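## Task

Put wheels onto the blue rod in this sequence: a small wheel first, another small wheel second, and a large wheel last. Then set the rod down softly and leave the red rod with nothing on it. Once any wheel is on the rod, striking that wheel or the rod against the table, or against any part that is not on the rod, counts as failure. At the end, release everything and move the grippers away. The result only counts if it stays in place without the robot holding it.

## Robot and tools

Robot: two 6-joint arms, left_arm and right_arm, each with a two-finger parallel gripper and a wrist camera. Their bases in the scene frame are left_arm at (-0.037, +0.362, +0.395) m, quat_wxyz (+0.890, -0.229, +0.393, -0.039), and right_arm at (-0.004, -0.316, +0.395) m, quat_wxyz (+0.889, +0.268, +0.367, -0.052). The bases are tilted. Mounting plates and the metal frame behind the arms are fixed obstacles, and a 'too close' message counts them as part of the nearest arm. Joint ranges in rad, base to hand: waist -2.618 to 3.054, shoulder 0.000 to 3.142, elbow 0.000 to 3.142, wrist pitch -1.571 to 1.571, wrist yaw -1.571 to 1.571, wrist roll -2.094 to 2.094.

Frame: one shared scene frame. The origin sits on the tabletop midway between the arms. +z is up, +x points out across the table, and left_arm is on the +y side. The arm names do not tell you which side of an image an arm appears on. Gripper axes: the fingers extend along the gripper's +z and close along its y. end_effector_position is the point between the pads, about 1 cm short of the fingertips. Reported hand positions can be off, more so at long reach, and arms often stop a centimetre or more from the commanded pose, usually low.

Row layout: every command row holds 16 plain numbers, even when only one arm moves. The first 8 are left_arm: x, y, z, qw, qx, qy, qz, opening. The next 8 are right_arm in the same order. x, y, z is an absolute target position for end_effector_position, in metres, in the scene frame. The quaternion is an absolute target orientation, w first, in the same frame. Opening is a scale from -1 (closed) to +1 (fully open, 0.094 m). To keep an arm still, resend its whole last reported pose, position and quaternion, plus the opening it needs. To keep an orientation steady, repeat one fixed quaternion rather than copying a drifted reading.

execute_actions(actions): a list of actions run in order. Each action is a list of up to 15 rows, and each row lasts one 1/30 s step. If there are fewer than 15 rows, the last row is held for the remaining steps. An empty list only returns the state and images. A target more than 0.6 m from its gripper's current position, along any of that gripper's own axes, causes that action to be refused for both arms. If any action is malformed, or the first one fails that check against the latest state, nothing runs. At each step the commanded pose is clipped to within 70 mm and 16 degrees of the measured pose, so a distant target needs several actions. Position takes priority over orientation when both cannot be met.

move(target, speed, blocking): target is one 16-number row of absolute poses, as above. Each gripper travels a straight line toward its pose, both arms finishing together, in 0.5 to 10 s. Anything longer is cut off at 10 s. speed is the top path speed in m/s, from 0.002 to 0.5 (default 0.25), with turning capped at twice that in rad/s. Openings are applied at the start. Paths ignore obstacles and the other arm. Grippers lag, stray, and can overshoot speed near full reach. With blocking=false the call returns after 0.5 s and the motion continues. Until a result shows the move has ended, further moves and execute_actions are refused, so use wait or stop first. The extra 'move:' line gives the ending (done, off_target, moving, held, fault), the limits that acted, and each gripper's distance to its pose. limits=paced means the pose was clipped. limits=held means a check blocked some steps, and the arm may then jump faster than speed.

wait(seconds): 0 to 10. Lets time pass while the arms hold their commands, and returns early when a running move ends. stop(): brakes a running move, which needs some stopping room; the fingers keep moving. zoom_image(camera, region): enlarges part of the latest image from cam_head_left, cam_head_right, cam_left_wrist or cam_right_wrist. region is [x0, y0, x1, y1] in pixels, at most 504 by 504. show_instructions(): shows the reference images. read_manual(section): licence texts only. finished_scene(scene): ends the current scene, given its number, and reports whether the task succeeded. It cannot be undone.

Results: a state line per arm gives the gripper position and quaternion. 'Hand target' lines show where the controller is currently driving each gripper. grip_measured is the finger opening on the command scale, and the last Joint positions value is the opening in metres. Each reading may be off by about 1 mm. 'pose unreachable' means the clearance check altered or blocked that arm's command. Torque readings include offsets and noise. MOTOR HOT appears from 75 °C. At 90 °C the arm halts for 10 s, and at 100 °C it goes limp and falls. Both are reported as OVER-TEMPERATURE FAULT.

Gripping: to hold something, command an opening below grip_measured. About 0.03 below gives a firm grip, and less gives a lighter one. Each pad can push roughly 50 to 62 N, with a short spike at first contact.

Avoid: dropping or knocking things off the table, hitting a rod or wheel on the table or on loose parts once a wheel is threaded, fast contact (faster motion and deeper targets press harder), arm-to-arm collisions, and leaving the rod resting on a gripper at the end.

Each tool is called by a JSON object that holds its "op" and its "data", one argument or row to a line.

Reference images:

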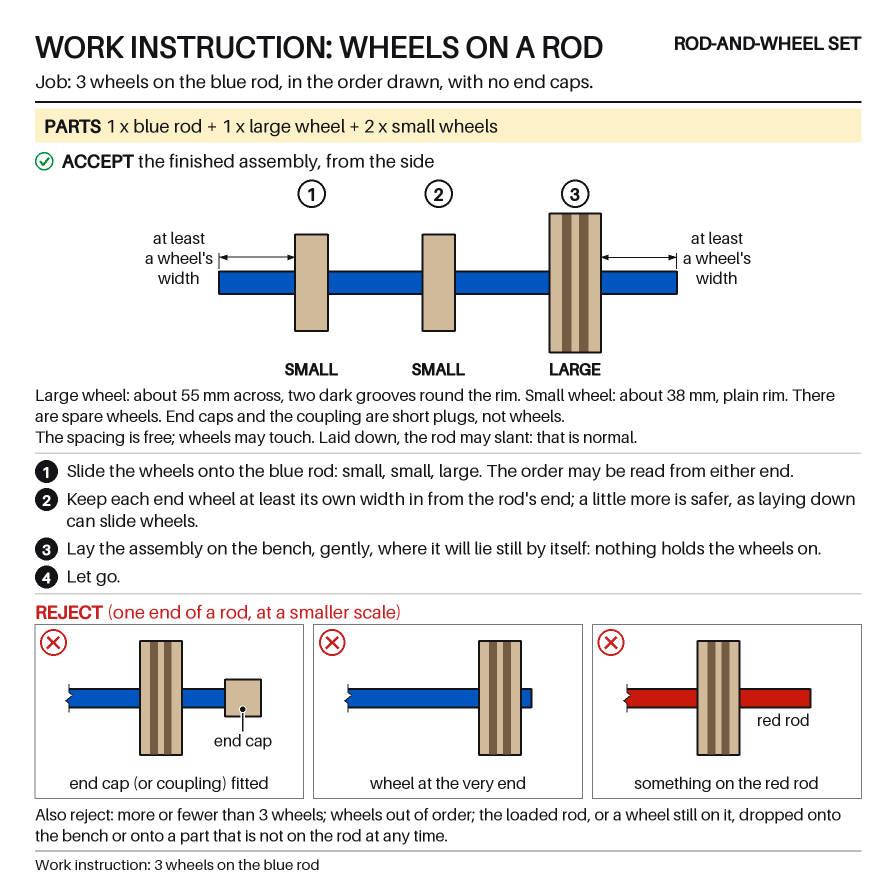

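## Session

{"op": "execute_actions", "data": {
  "actions": []
}}

Scene clock: 0.00 s.
left_arm: end_effector_position=(+0.1859, +0.0897, +0.1049) grip_measured=-0.984 end_effector_quat_wxyz=(+0.043, +0.362, +0.929, +0.067) | right_arm: end_effector_position=(+0.6810, -0.2168, +0.2528) grip_measured=+1.000 end_effector_quat_wxyz=(-0.045, +0.739, +0.501, +0.448)
Joint positions: left_arm=[-0.678  2.562  1.123  0.391 -1.022  0.265  0.001] | right_arm=[ 0.34   2.081  1.847  0.002 -0.035  1.68   0.094]
Joint velocities: left_arm=[ 0.002 -0.017  0.002  0.007 -0.037 -0.022  0.001] | right_arm=[-0.002  0.017  0.007 -0.037  0.007 -0.037  0.   ]
Joint torques (N m, as the arm reports them, + toward a larger angle): no reading
Motor temperatures (°C, as the motors report them): left_arm=[27 26 29 29 30 29] | right_arm=[27 28 30 27 30 28]
Hand target (left_arm): +0.187, +0.084, +0.110; +0.050, +0.364, +0.928, +0.062
Hand target (right_arm): +0.684, -0.211, +0.264; -0.048, +0.732, +0.502, +0.458

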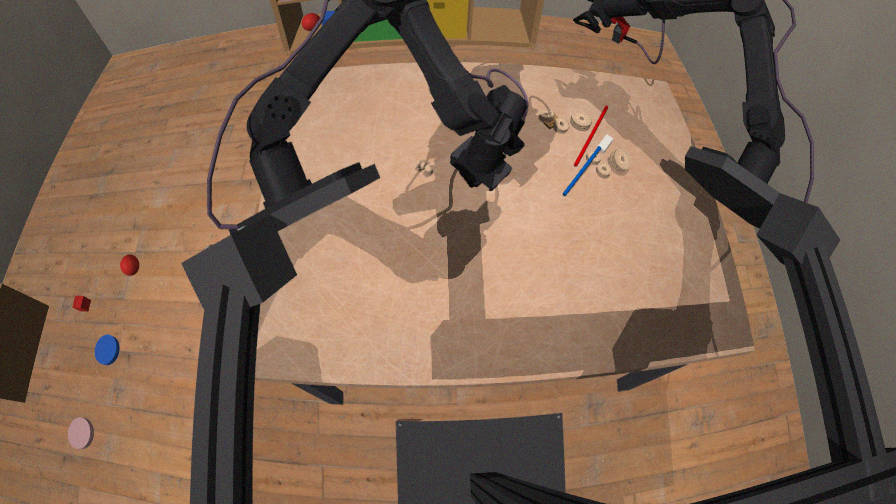

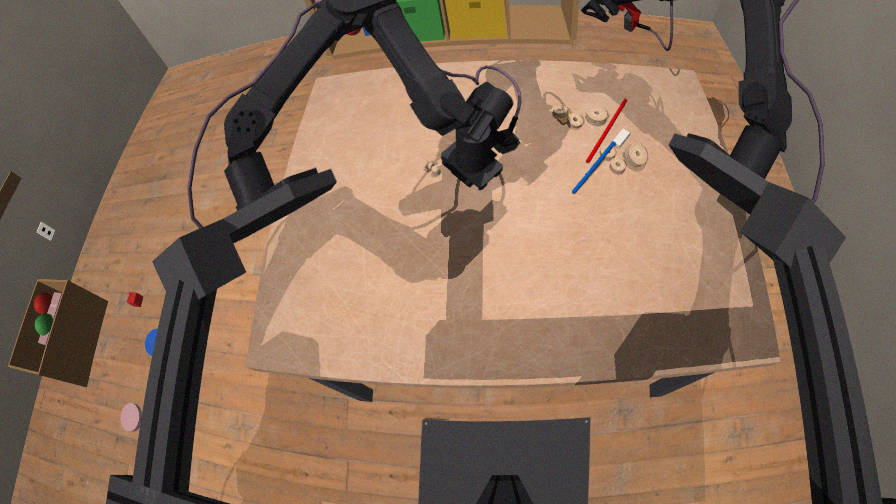

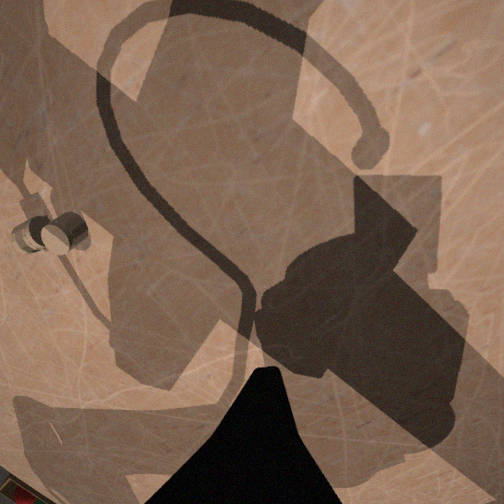

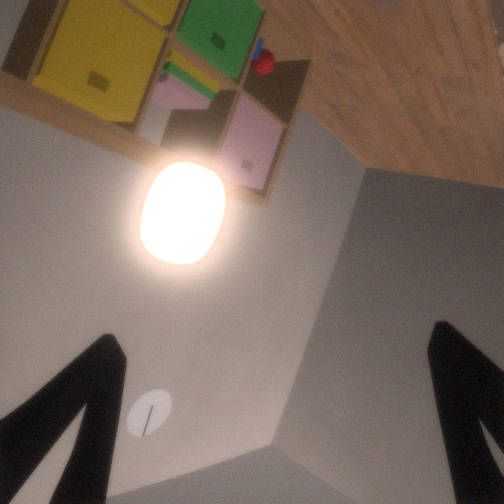

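{"op": "zoom_image", "data": {
  "camera": "cam_head_right",
  "region": [520, 80, 680, 200]
}}

{"op": "zoom_image", "data": {
  "camera": "cam_head_left",
  "region": [510, 80, 670, 200]
}}

Region (520, 80, 680, 200) of cam_head_right's 896x504 image, scaled by 3.150, with more detail than that image has; it fills the top 378 rows of this view, and the rest is white.

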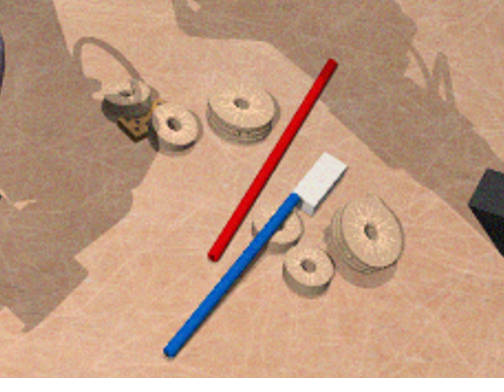

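Region (510, 80, 670, 200) of cam_head_left's 896x504 image, scaled by 3.150, with more detail than that image has; it fills the top 378 rows of this view, and the rest is white.

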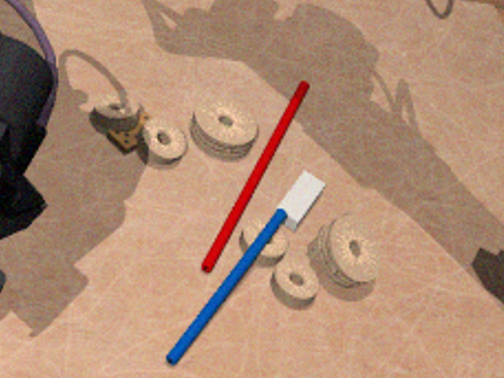

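{"op": "move", "data": {
  "target": [0.25,-0.12,0.12,0,0.342,0.94,0,1, 0.40,-0.30,0.25,0,0.707,0.707,0,1]
}}

Scene clock: 3.27 s.
left_arm: end_effector_position=(+0.2480, -0.1034, +0.1088) grip_measured=+1.000 end_effector_quat_wxyz=(+0.023, +0.337, +0.941, -0.018) | right_arm: end_effector_position=(+0.4025, -0.3041, +0.2409) grip_measured=+1.000 end_effector_quat_wxyz=(-0.007, +0.709, +0.705, +0.000)
Joint positions: left_arm=[-0.802  3.145  2.549 -0.621 -0.901  0.002  0.094] | right_arm=[ 0.454  1.601  1.118 -0.479  0.754  1.664  0.094]
Joint velocities: left_arm=[ 0.017 -0.022 -0.017 -0.095  0.022 -0.007  0.   ] | right_arm=[ 0.012  0.002 -0.002  0.051 -0.022  0.007  0.   ]
Joint torques (N m, as the arm reports them, + toward a larger angle): left_arm=[-13.69  -8.41   5.02   0.2    0.09   0.08] | right_arm=[ 5.47 -7.87  2.82 -0.32  0.16  0.03]
Motor temperatures (°C, as the motors report them): left_arm=[28 27 29 29 30 29] | right_arm=[27 28 30 27 30 28]
Hand target (left_arm): +0.247, -0.118, +0.123; +0.035, +0.342, +0.939, -0.033
Hand target (right_arm): +0.400, -0.304, +0.250; -0.003, +0.705, +0.710, +0.001
Off the commanded pose (left_arm): 0.020 m, 3 deg.
Off the commanded pose (right_arm): 0.010 m, 1 deg.
joint sent to its limit (left arm) — the command would take joint 2 (shoulder) past its upper limit, so that joint was sent only as far as its limit.
move: off_target (left_arm)
camera_calibration (this result's frames):
cam_left_wrist: T_world_to_cam=[[-0.727713, -0.684374, -0.0454462, 0.1146], [-0.635151, 0.647399, 0.421256, 0.215355], [-0.258875, 0.335419, -0.905802, 0.2979], [0, 0, 0, 1]] pos_world=[0.297298, -0.160913, 0.184327]
cam_right_wrist: T_world_to_cam=[[-0.994403, 0.0993727, -0.0358952, 0.444546], [0.0529563, 0.76274, 0.644533, 0.0845845], [0.0914278, 0.639025, -0.763733, 0.442997], [0, 0, 0, 1]] pos_world=[0.397077, -0.391778, 0.299771]

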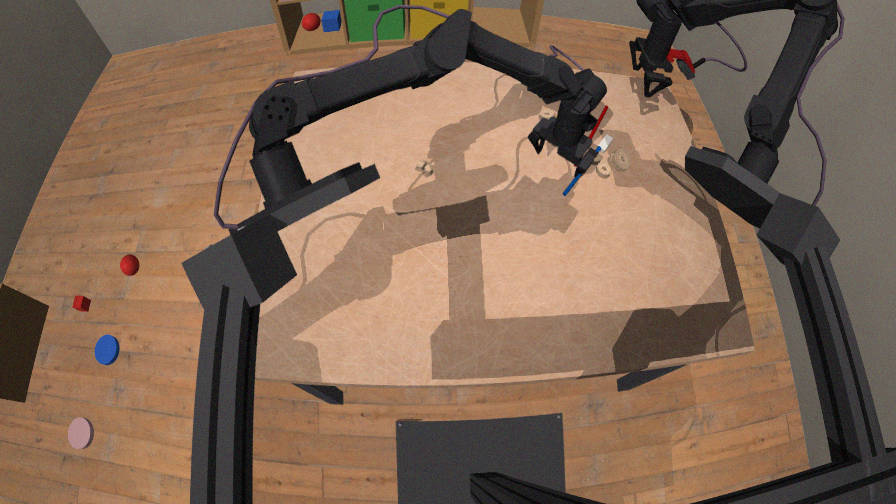

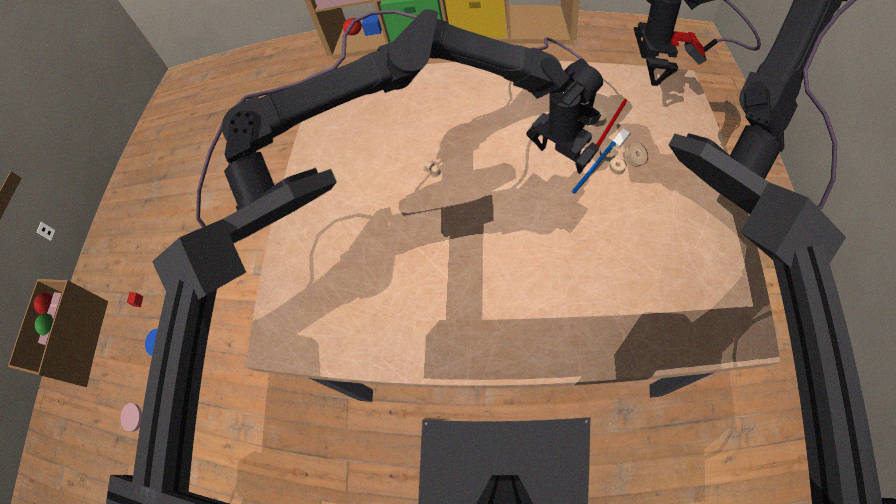

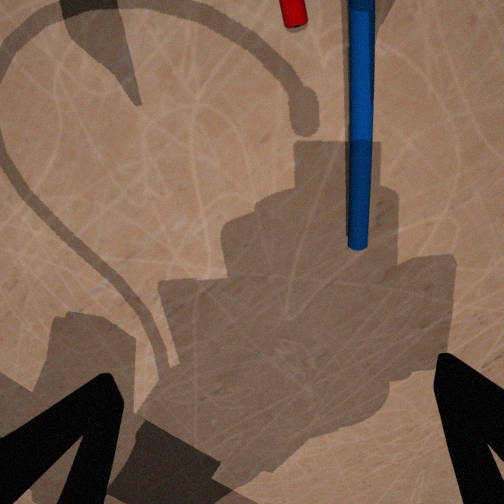

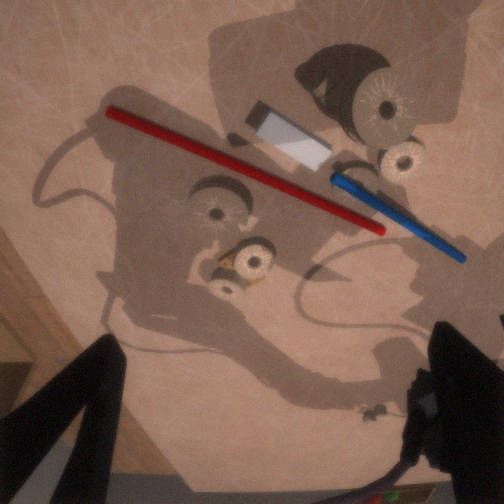

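{"op": "move", "data": {
  "target": [0.22,0.15,0.15,0,0.342,0.94,0,1, 0.28,-0.172,0.09,0,0.342,0.94,0,-0.2]
}}

Scene clock: 6.07 s.
left_arm: end_effector_position=(+0.2256, +0.1510, +0.1426) grip_measured=+1.000 end_effector_quat_wxyz=(-0.005, +0.339, +0.941, +0.008) | right_arm: end_effector_position=(+0.2772, -0.1735, +0.0947) grip_measured=-0.198 end_effector_quat_wxyz=(-0.006, +0.341, +0.940, +0.003)
Joint positions: left_arm=[-0.586  2.172  0.946  0.142 -0.852  0.233  0.094] | right_arm=[0.454 2.278 0.9   0.418 0.756 0.783 0.038]
Joint velocities: left_arm=[ 0.012 -0.017 -0.017  0.007 -0.022  0.022  0.   ] | right_arm=[ 0.012 -0.012 -0.022  0.007  0.007  0.037 -0.001]
Joint torques (N m, as the arm reports them, + toward a larger angle): left_arm=[-7.28 -7.68 -1.08  0.25  0.08  0.05] | right_arm=[ 5.52 -5.43 -0.15  0.1   0.11 -0.05]
Motor temperatures (°C, as the motors report them): left_arm=[28 27 29 29 30 29] | right_arm=[27 28 30 27 30 28]
Hand target (left_arm): +0.224, +0.149, +0.147; -0.001, +0.342, +0.940, +0.000
Hand target (right_arm): +0.278, -0.175, +0.093; -0.000, +0.342, +0.940, -0.000
Off the commanded pose (left_arm): 0.009 m, 1 deg.
Off the commanded pose (right_arm): 0.006 m, 1 deg.
move: done
camera_calibration (this result's frames):
cam_left_wrist: T_world_to_cam=[[-0.731952, -0.678059, -0.0669518, 0.277051], [-0.617089, 0.618044, 0.487055, 0.0131979], [-0.288873, 0.397816, -0.870801, 0.229725], [0, 0, 0, 1]] pos_world=[0.277294, 0.0883116, 0.212166]
cam_right_wrist: T_world_to_cam=[[-0.709875, -0.702772, -0.0467887, 0.0847277], [-0.557802, 0.520394, 0.646566, 0.212912], [-0.430039, 0.48508, -0.761422, 0.376969], [0, 0, 0, 1]] pos_world=[0.34102, -0.234114, 0.153336]

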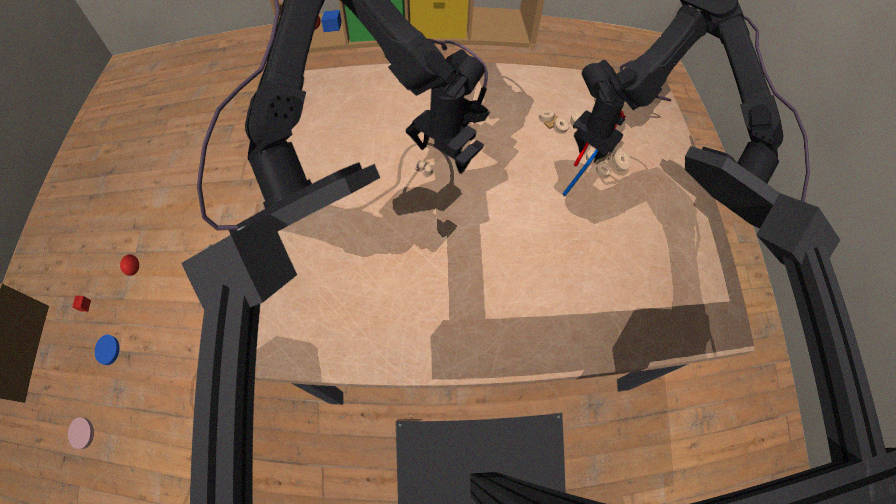

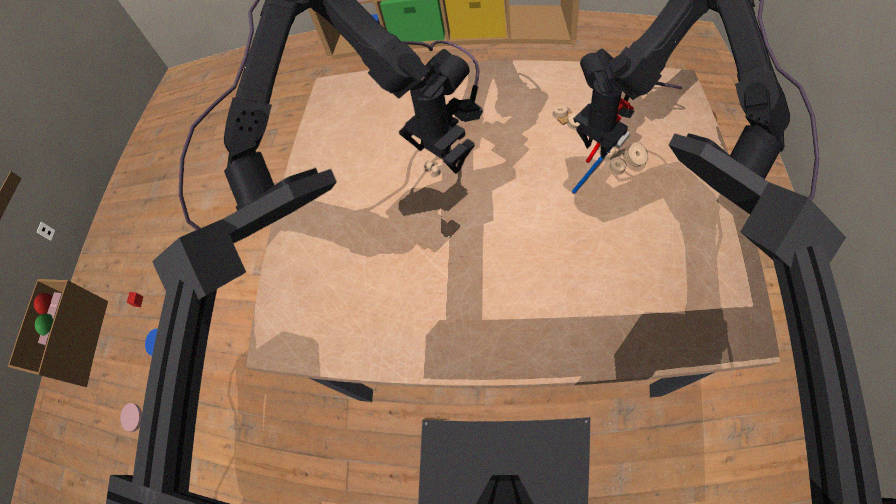

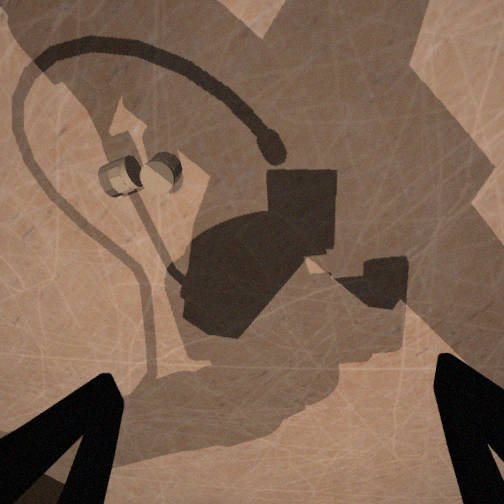

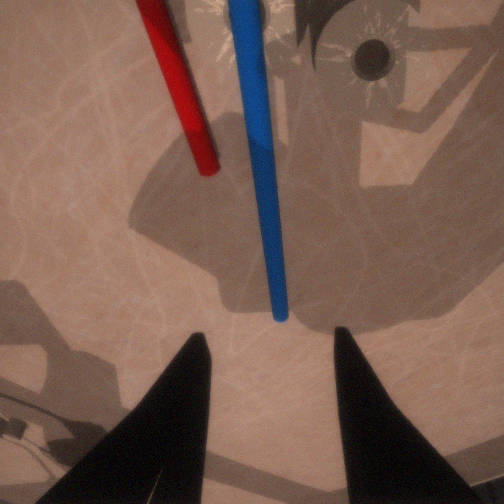

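{"op": "move", "data": {
  "target": [0.22,0.15,0.15,0,0.342,0.94,0,1, 0.28,-0.172,0.014,0,0.342,0.94,0,-0.2],
  "speed": 0.1
}}

{"op": "move", "data": {
  "target": [0.22,0.15,0.15,0,0.342,0.94,0,1, 0.28,-0.172,0.014,0,0.342,0.94,0,-1]
}}

Scene clock: 7.37 s.
left_arm: end_effector_position=(+0.2194, +0.1549, +0.1415) grip_measured=+1.000 end_effector_quat_wxyz=(-0.010, +0.342, +0.939, +0.010) | right_arm: end_effector_position=(+0.2742, -0.1764, +0.0164) grip_measured=-0.198 end_effector_quat_wxyz=(-0.009, +0.341, +0.940, -0.007)
Joint positions: left_arm=[-0.583  2.172  0.927  0.148 -0.852  0.233  0.094] | right_arm=[0.308 2.513 1.089 0.546 0.684 0.642 0.038]
Joint velocities: left_arm=[-0.032 -0.002  0.007 -0.022 -0.022  0.037  0.   ] | right_arm=[-0.002 -0.012  0.002 -0.007 -0.022  0.037  0.001]
Joint torques (N m, as the arm reports them, + toward a larger angle): left_arm=[-8.18 -7.96 -1.1   0.2   0.05 -0.05] | right_arm=[ 6.23 -4.74  0.42  0.14  0.01 -0.03]
Motor temperatures (°C, as the motors report them): left_arm=[28 28 29 29 30 29] | right_arm=[27 28 30 27 30 28]
Hand target (left_arm): +0.220, +0.150, +0.150; -0.000, +0.342, +0.940, +0.000
Hand target (right_arm): +0.280, -0.171, +0.015; -0.001, +0.342, +0.940, +0.000
Off the commanded pose (left_arm): 0.010 m, 2 deg.
Off the commanded pose (right_arm): 0.008 m, 1 deg.
move: done
camera_calibration (this result's frames):
cam_left_wrist: T_world_to_cam=[[-0.737328, -0.672431, -0.0646839, 0.275064], [-0.608509, 0.619537, 0.495873, 0.00405294], [-0.293366, 0.404982, -0.865983, 0.224653], [0, 0, 0, 1]] pos_world=[0.271184, 0.0914701, 0.210328]
cam_right_wrist: T_world_to_cam=[[-0.710653, -0.703077, -0.0255948, 0.0767333], [-0.549065, 0.5315, 0.645007, 0.262968], [-0.439886, 0.472429, -0.763748, 0.318036], [0, 0, 0, 1]] pos_world=[0.338817, -0.236067, 0.0752471]

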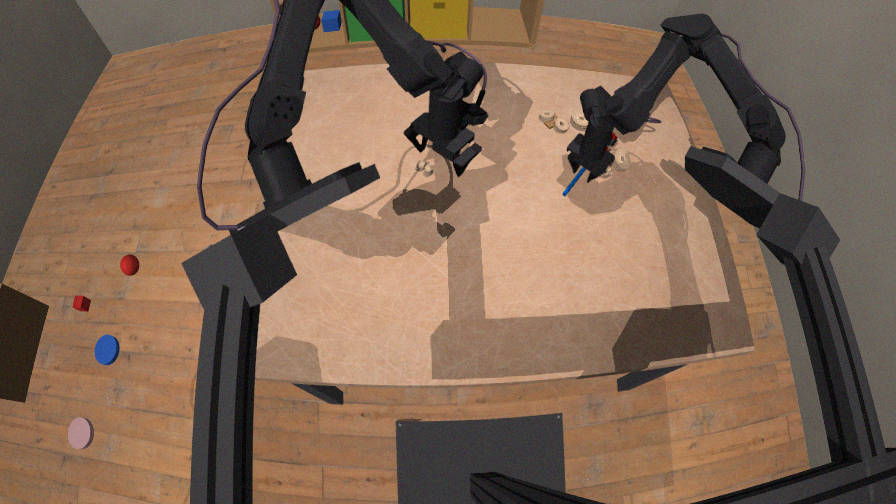

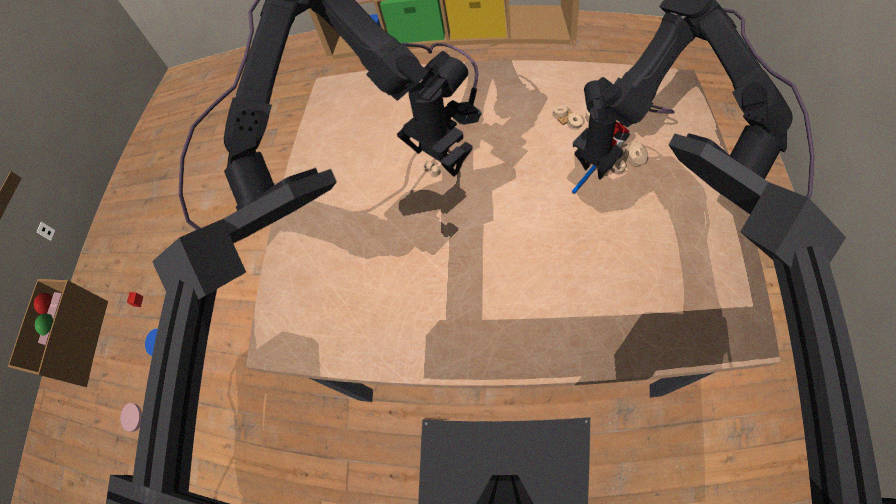

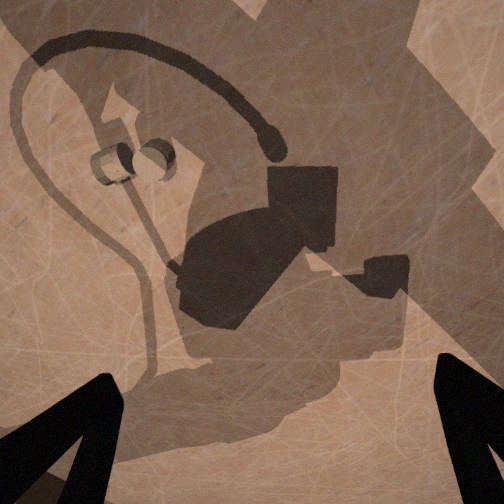

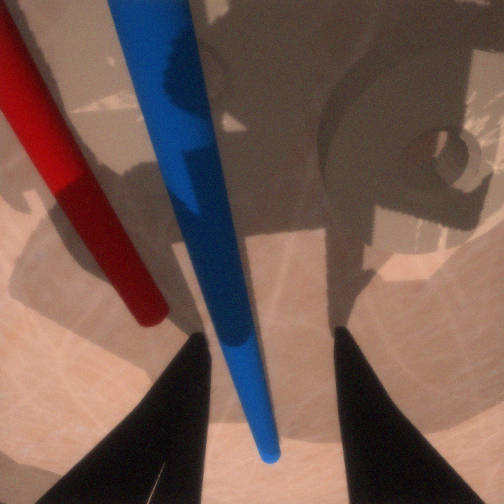

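Scene clock: 8.07 s.
left_arm: end_effector_position=(+0.2194, +0.1560, +0.1408) grip_measured=+1.000 end_effector_quat_wxyz=(-0.011, +0.342, +0.940, +0.011) | right_arm: end_effector_position=(+0.2757, -0.1760, +0.0164) grip_measured=-0.836 end_effector_quat_wxyz=(-0.007, +0.340, +0.940, -0.005)
Joint positions: left_arm=[-0.58   2.172  0.927  0.148 -0.852  0.233  0.094] | right_arm=[0.308 2.513 1.089 0.553 0.681 0.635 0.008]
Joint velocities: left_arm=[-0.007  0.002 -0.022  0.007 -0.051 -0.022  0.   ] | right_arm=[-0.007 -0.012 -0.002  0.139 -0.007  0.022 -0.   ]
Joint torques (N m, as the arm reports them, + toward a larger angle): left_arm=[-8.39 -7.96 -1.15  0.21  0.02 -0.05] | right_arm=[ 6.08 -4.74  0.31  0.08 -0.09 -0.04]
Motor temperatures (°C, as the motors report them): left_arm=[29 28 29 29 30 29] | right_arm=[28 28 30 27 30 28]
Hand target (left_arm): +0.220, +0.150, +0.150; -0.000, +0.342, +0.940, +0.000
Hand target (right_arm): +0.280, -0.172, +0.014; -0.000, +0.342, +0.940, -0.000
Off the commanded pose (left_arm): 0.011 m, 2 deg.
Off the commanded pose (right_arm): 0.006 m, 1 deg.
move: off_target (left_arm)
camera_calibration (this result's frames):
cam_left_wrist: T_world_to_cam=[[-0.736198, -0.673608, -0.0653063, 0.275777], [-0.609044, 0.617361, 0.497927, 0.00401083], [-0.29509, 0.406347, -0.864757, 0.223612], [0, 0, 0, 1]] pos_world=[0.271455, 0.0924255, 0.209382]
cam_right_wrist: T_world_to_cam=[[-0.708719, -0.704802, -0.031163, 0.0773002], [-0.553918, 0.528554, 0.643278, 0.264426], [-0.436912, 0.473165, -0.764999, 0.317797], [0, 0, 0, 1]] pos_world=[0.340103, -0.235652, 0.0754237]

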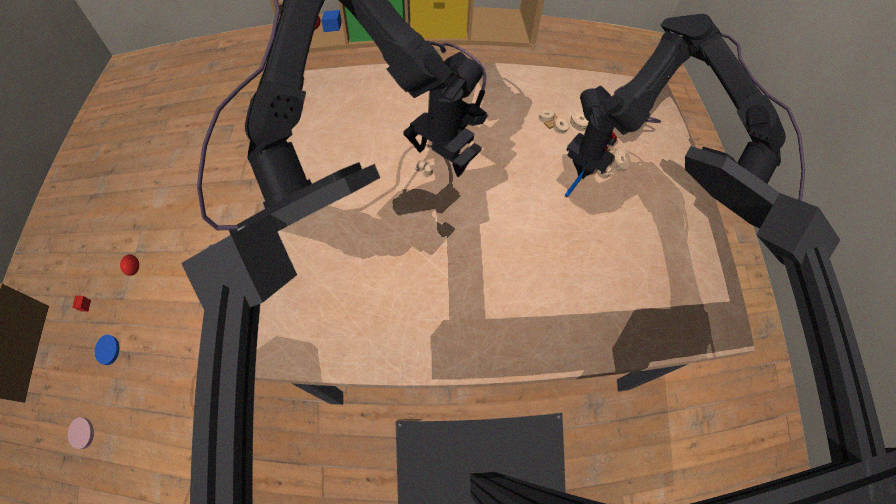

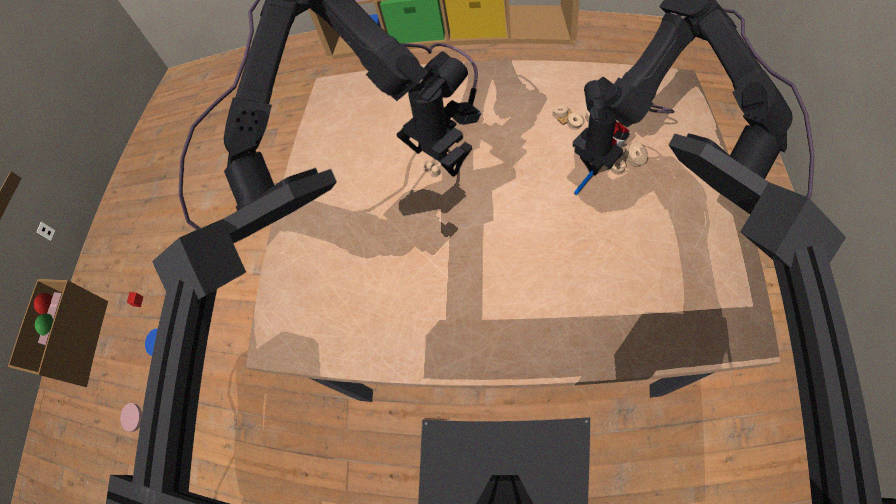

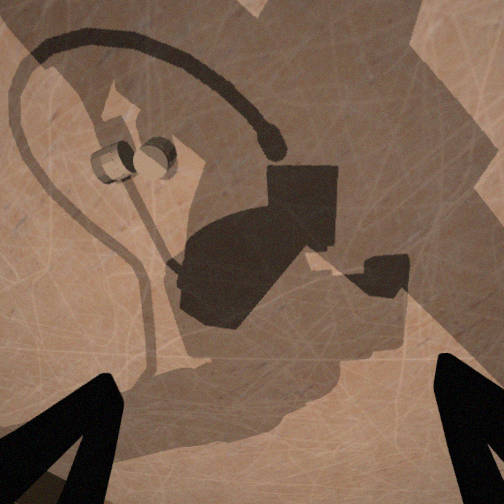

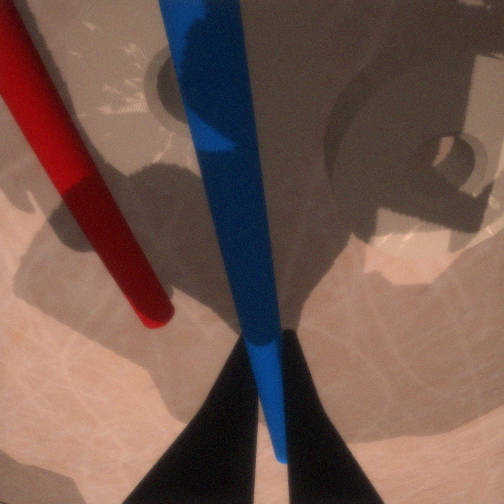

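{"op": "move", "data": {
  "target": [0.25,0.10,0.12,0,-0.643,0.766,0,0, 0.27,-0.15,0.10,0,0.342,0.94,0,-1]
}}

Scene clock: 13.20 s.
left_arm: end_effector_position=(+0.2486, +0.1095, +0.1162) grip_measured=+0.003 end_effector_quat_wxyz=(+0.000, +0.646, -0.763, -0.005) | right_arm: end_effector_position=(+0.2720, -0.1531, +0.0901) grip_measured=-0.836 end_effector_quat_wxyz=(+0.000, +0.351, +0.937, +0.000)
Joint positions: left_arm=[-0.58   2.332  1.194  0.064 -0.837 -1.853  0.047] | right_arm=[0.491 2.358 0.949 0.429 0.787 0.839 0.008]
Joint velocities: left_arm=[-0.007 -0.027  0.002 -0.007 -0.066 -0.007 -0.001] | right_arm=[-0.007  0.007 -0.007  0.051 -0.022 -0.022 -0.001]
Joint torques (N m, as the arm reports them, + toward a larger angle): left_arm=[-9.36 -6.25  2.58 -0.02 -0.06 -0.05] | right_arm=[ 7.65 -6.61 -1.72 -0.24  0.11  0.1 ]
Motor temperatures (°C, as the motors report them): left_arm=[29 28 29 29 30 29] | right_arm=[28 29 30 27 30 28]
Hand target (left_arm): +0.249, +0.100, +0.121; -0.000, -0.643, +0.766, -0.000
Hand target (right_arm): +0.270, -0.152, +0.099; +0.002, +0.341, +0.940, -0.001
Off the commanded pose (left_arm): 0.010 m, 1 deg.
Off the commanded pose (right_arm): 0.011 m, 1 deg.
move: off_target (right_arm)
camera_calibration (this result's frames):
cam_left_wrist: T_world_to_cam=[[0.954174, -0.291903, -0.0659125, -0.197623], [-0.228944, -0.853906, 0.467364, 0.132907], [-0.192708, -0.430856, -0.881605, 0.297981], [0, 0, 0, 1]] pos_world=[0.276419, 0.18419, 0.187559]
cam_right_wrist: T_world_to_cam=[[-0.723772, -0.688445, -0.0468708, 0.101141], [-0.552467, 0.537439, 0.637134, 0.204356], [-0.413442, 0.487035, -0.769326, 0.357829], [0, 0, 0, 1]] pos_world=[0.334045, -0.214474, 0.149826]

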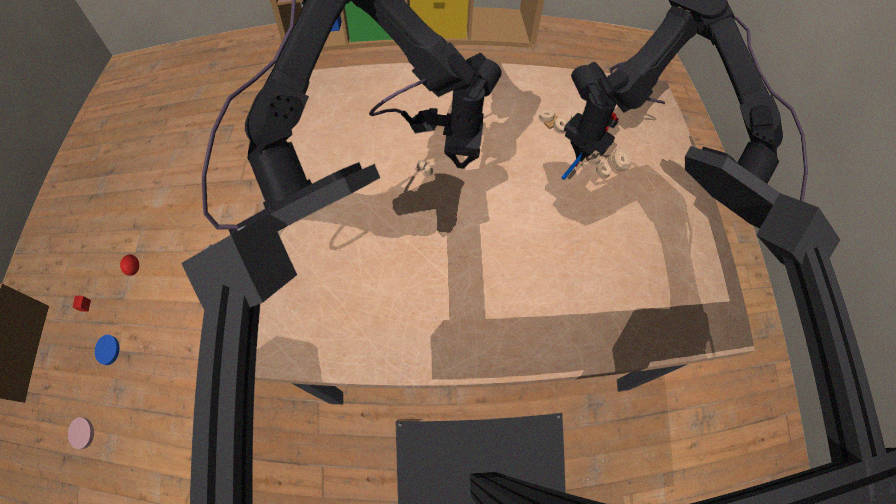

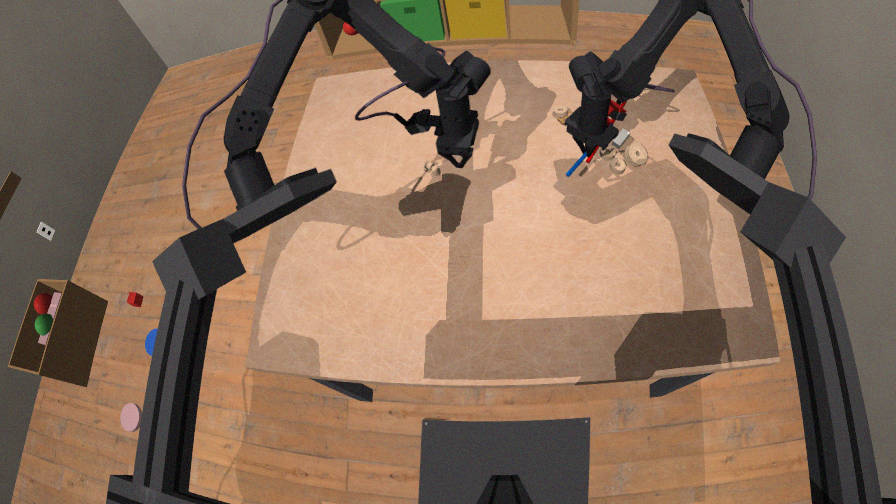

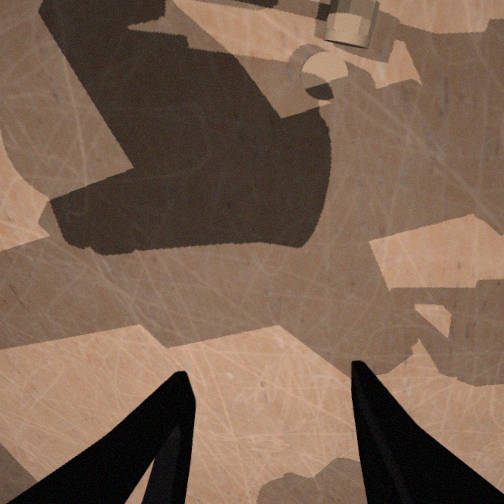

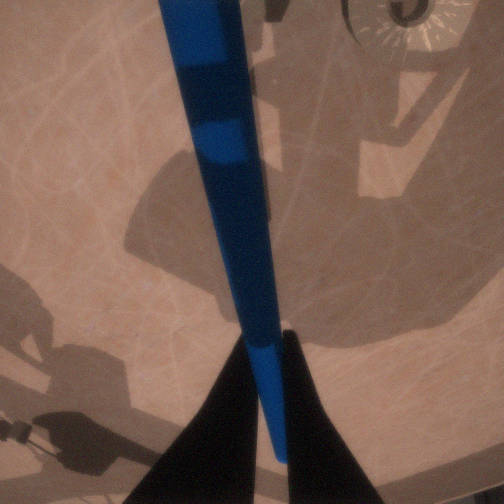

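{"op": "move", "data": {
  "target": [0.25,0.16,0.14,0,-0.643,0.766,0,0, 0.24,-0.02,0.05,0,0.766,0.643,0,-1]
}}

{"op": "move", "data": {
  "target": [0.25,0.16,0.14,0,-0.643,0.766,0,0, 0.24,-0.02,0.02,0,0.766,0.643,0,-1],
  "speed": 0.05
}}

Scene clock: 16.00 s.
left_arm: end_effector_position=(+0.2519, +0.1580, +0.1355) grip_measured=+0.003 end_effector_quat_wxyz=(+0.000, +0.645, -0.764, -0.003) | right_arm: end_effector_position=(+0.2429, -0.0286, +0.0449) grip_measured=-0.836 end_effector_quat_wxyz=(-0.002, +0.773, +0.635, +0.001)
Joint positions: left_arm=[-0.533  2.139  0.993  0.123 -0.811 -1.787  0.047] | right_arm=[0.633 2.831 1.44  0.278 0.854 2.07  0.008]
Joint velocities: left_arm=[ 0.002  0.002  0.007 -0.007  0.051  0.007  0.   ] | right_arm=[-0.002 -0.002 -0.012 -0.051  0.007  0.051 -0.   ]
Joint torques (N m, as the arm reports them, + toward a larger angle): left_arm=[-6.84 -8.2  -1.04  0.19  0.02  0.05] | right_arm=[ 9.63 -4.89  1.97 -0.36  0.16  0.  ]
Motor temperatures (°C, as the motors report them): left_arm=[29 28 29 29 30 29] | right_arm=[29 29 30 27 30 28]
Hand target (left_arm): +0.251, +0.160, +0.139; -0.000, -0.643, +0.766, +0.000
Hand target (right_arm): +0.239, -0.021, +0.050; +0.001, +0.766, +0.643, +0.001
Off the commanded pose (left_arm): 0.005 m, 0 deg.
Off the commanded pose (right_arm): 0.010 m, 1 deg.
move: done
camera_calibration (this result's frames):
cam_left_wrist: T_world_to_cam=[[0.954005, -0.29337, -0.0617087, -0.185609], [-0.231445, -0.851573, 0.470379, 0.165863], [-0.190544, -0.434462, -0.880304, 0.336401], [0, 0, 0, 1]] pos_world=[0.279559, 0.232946, 0.206663]
cam_right_wrist: T_world_to_cam=[[-0.957293, 0.285637, -0.0447356, 0.248136], [0.192128, 0.744112, 0.639831, -0.0248761], [0.216048, 0.603911, -0.767212, 0.100754], [0, 0, 0, 1]] pos_world=[0.220551, -0.113213, 0.104317]

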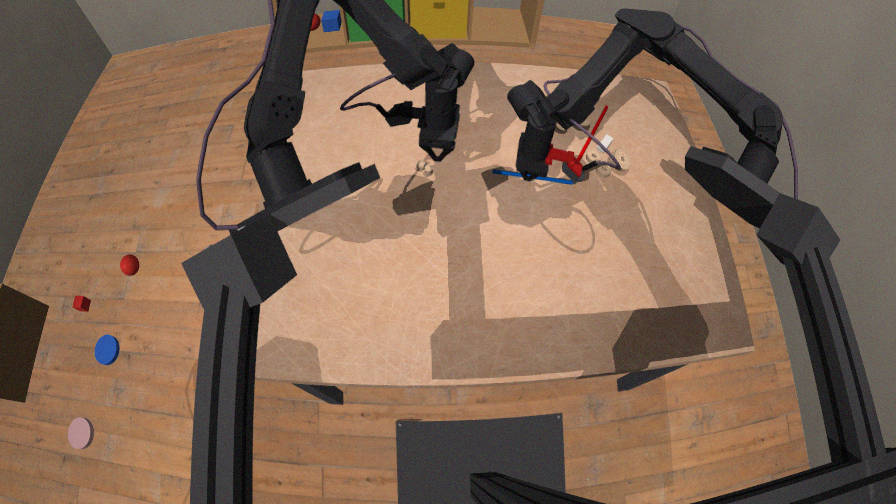

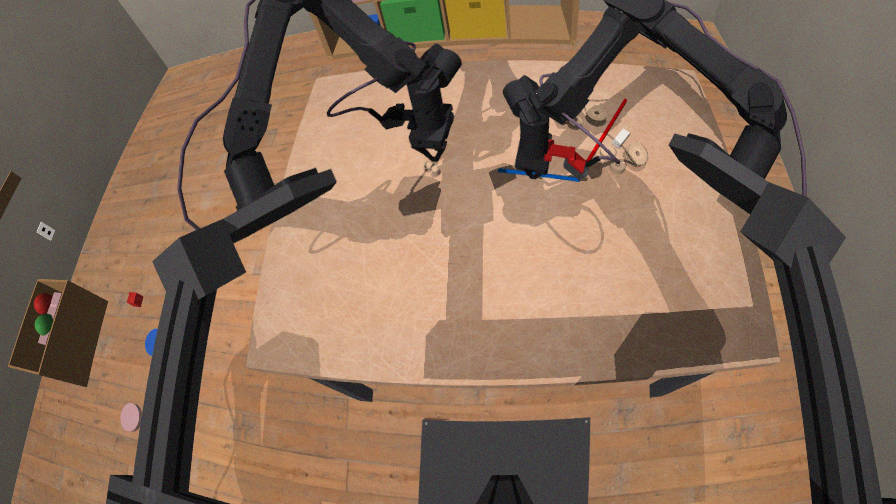

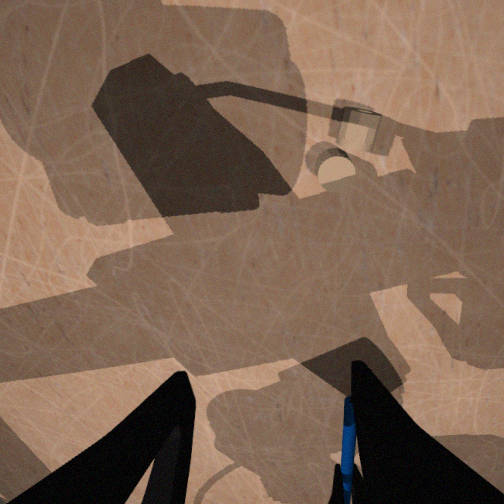

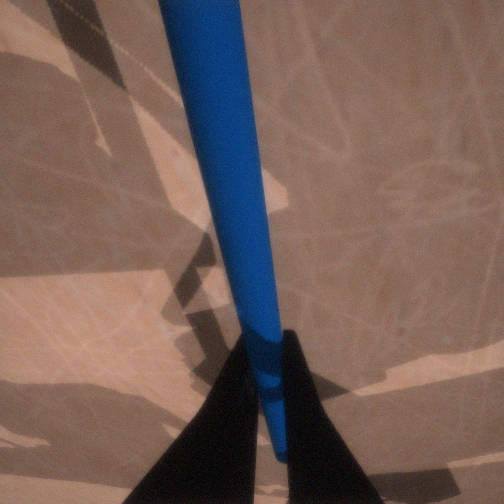

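Scene clock: 16.83 s.
left_arm: end_effector_position=(+0.2522, +0.1588, +0.1348) grip_measured=+0.003 end_effector_quat_wxyz=(+0.000, +0.646, -0.763, -0.003) | right_arm: end_effector_position=(+0.2376, -0.0263, +0.0204) grip_measured=-0.836 end_effector_quat_wxyz=(-0.000, +0.766, +0.643, -0.008)
Joint positions: left_arm=[-0.531  2.139  0.993  0.124 -0.811 -1.787  0.047] | right_arm=[0.597 2.909 1.524 0.287 0.848 2.017 0.008]
Joint velocities: left_arm=[ 0.002 -0.007 -0.002 -0.037  0.007  0.007  0.   ] | right_arm=[-0.002 -0.007  0.007 -0.066 -0.066 -0.037  0.   ]
Joint torques (N m, as the arm reports them, + toward a larger angle): left_arm=[-7.19 -8.25 -1.22  0.18 -0.03  0.04] | right_arm=[ 8.32 -4.77  1.9   0.02 -0.06 -0.02]
Motor temperatures (°C, as the motors report them): left_arm=[29 28 29 29 30 29] | right_arm=[29 29 30 27 30 28]
Hand target (left_arm): +0.250, +0.160, +0.140; -0.000, -0.643, +0.766, +0.000
Hand target (right_arm): +0.240, -0.020, +0.020; -0.000, +0.766, +0.643, -0.000
Off the commanded pose (left_arm): 0.006 m, 1 deg.
Off the commanded pose (right_arm): 0.007 m, 1 deg.
move: done
camera_calibration (this result's frames):
cam_left_wrist: T_world_to_cam=[[0.954775, -0.290747, -0.0622141, -0.186257], [-0.229087, -0.852739, 0.469419, 0.166635], [-0.189534, -0.433938, -0.880781, 0.335922], [0, 0, 0, 1]] pos_world=[0.279676, 0.233712, 0.206064]
cam_right_wrist: T_world_to_cam=[[-0.963484, 0.26517, -0.0372059, 0.242183], [0.183992, 0.75657, 0.627494, -0.00741257], [0.194542, 0.597735, -0.777732, 0.086894], [0, 0, 0, 1]] pos_world=[0.217799, -0.110551, 0.0812422]

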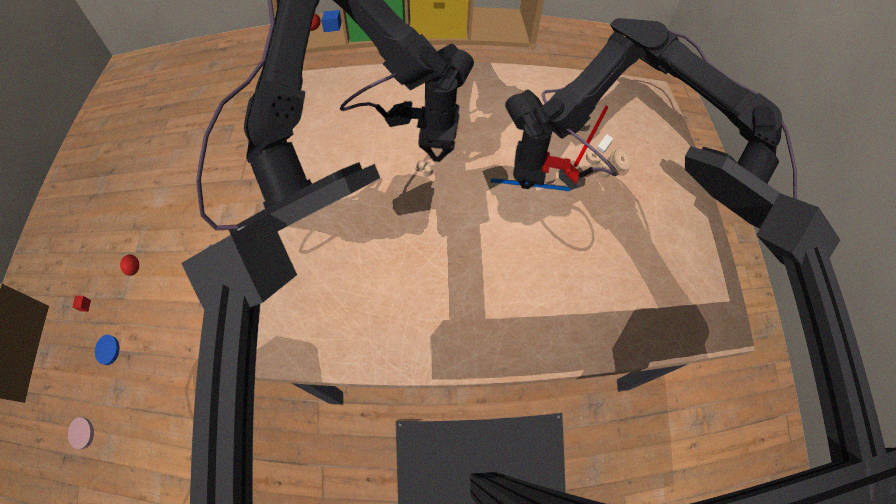

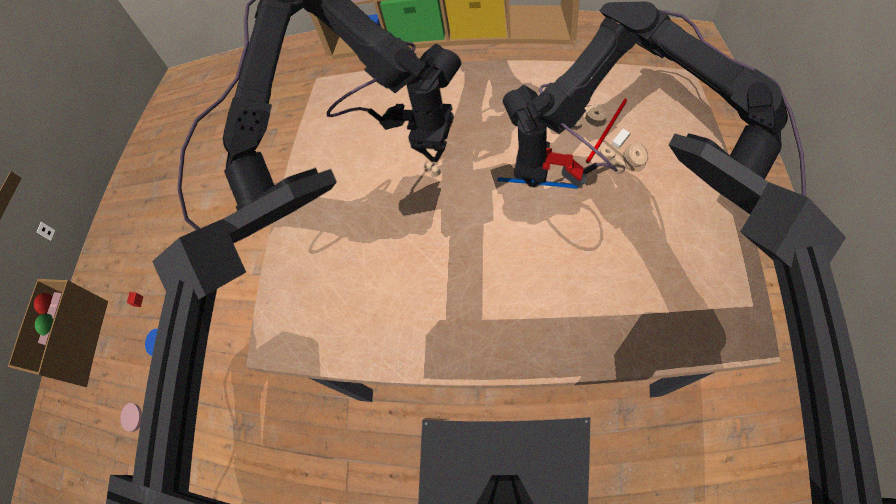

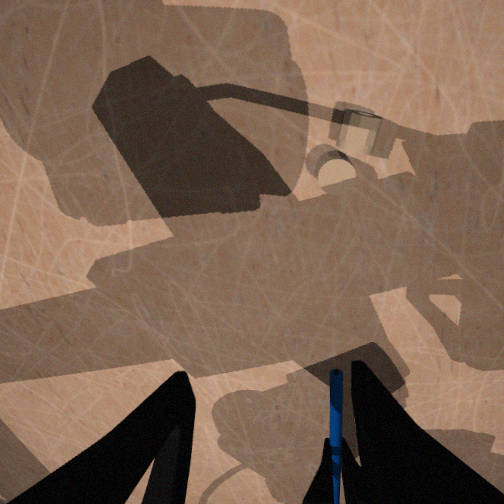

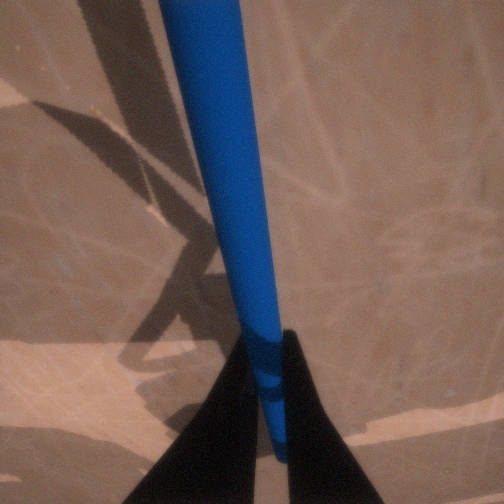

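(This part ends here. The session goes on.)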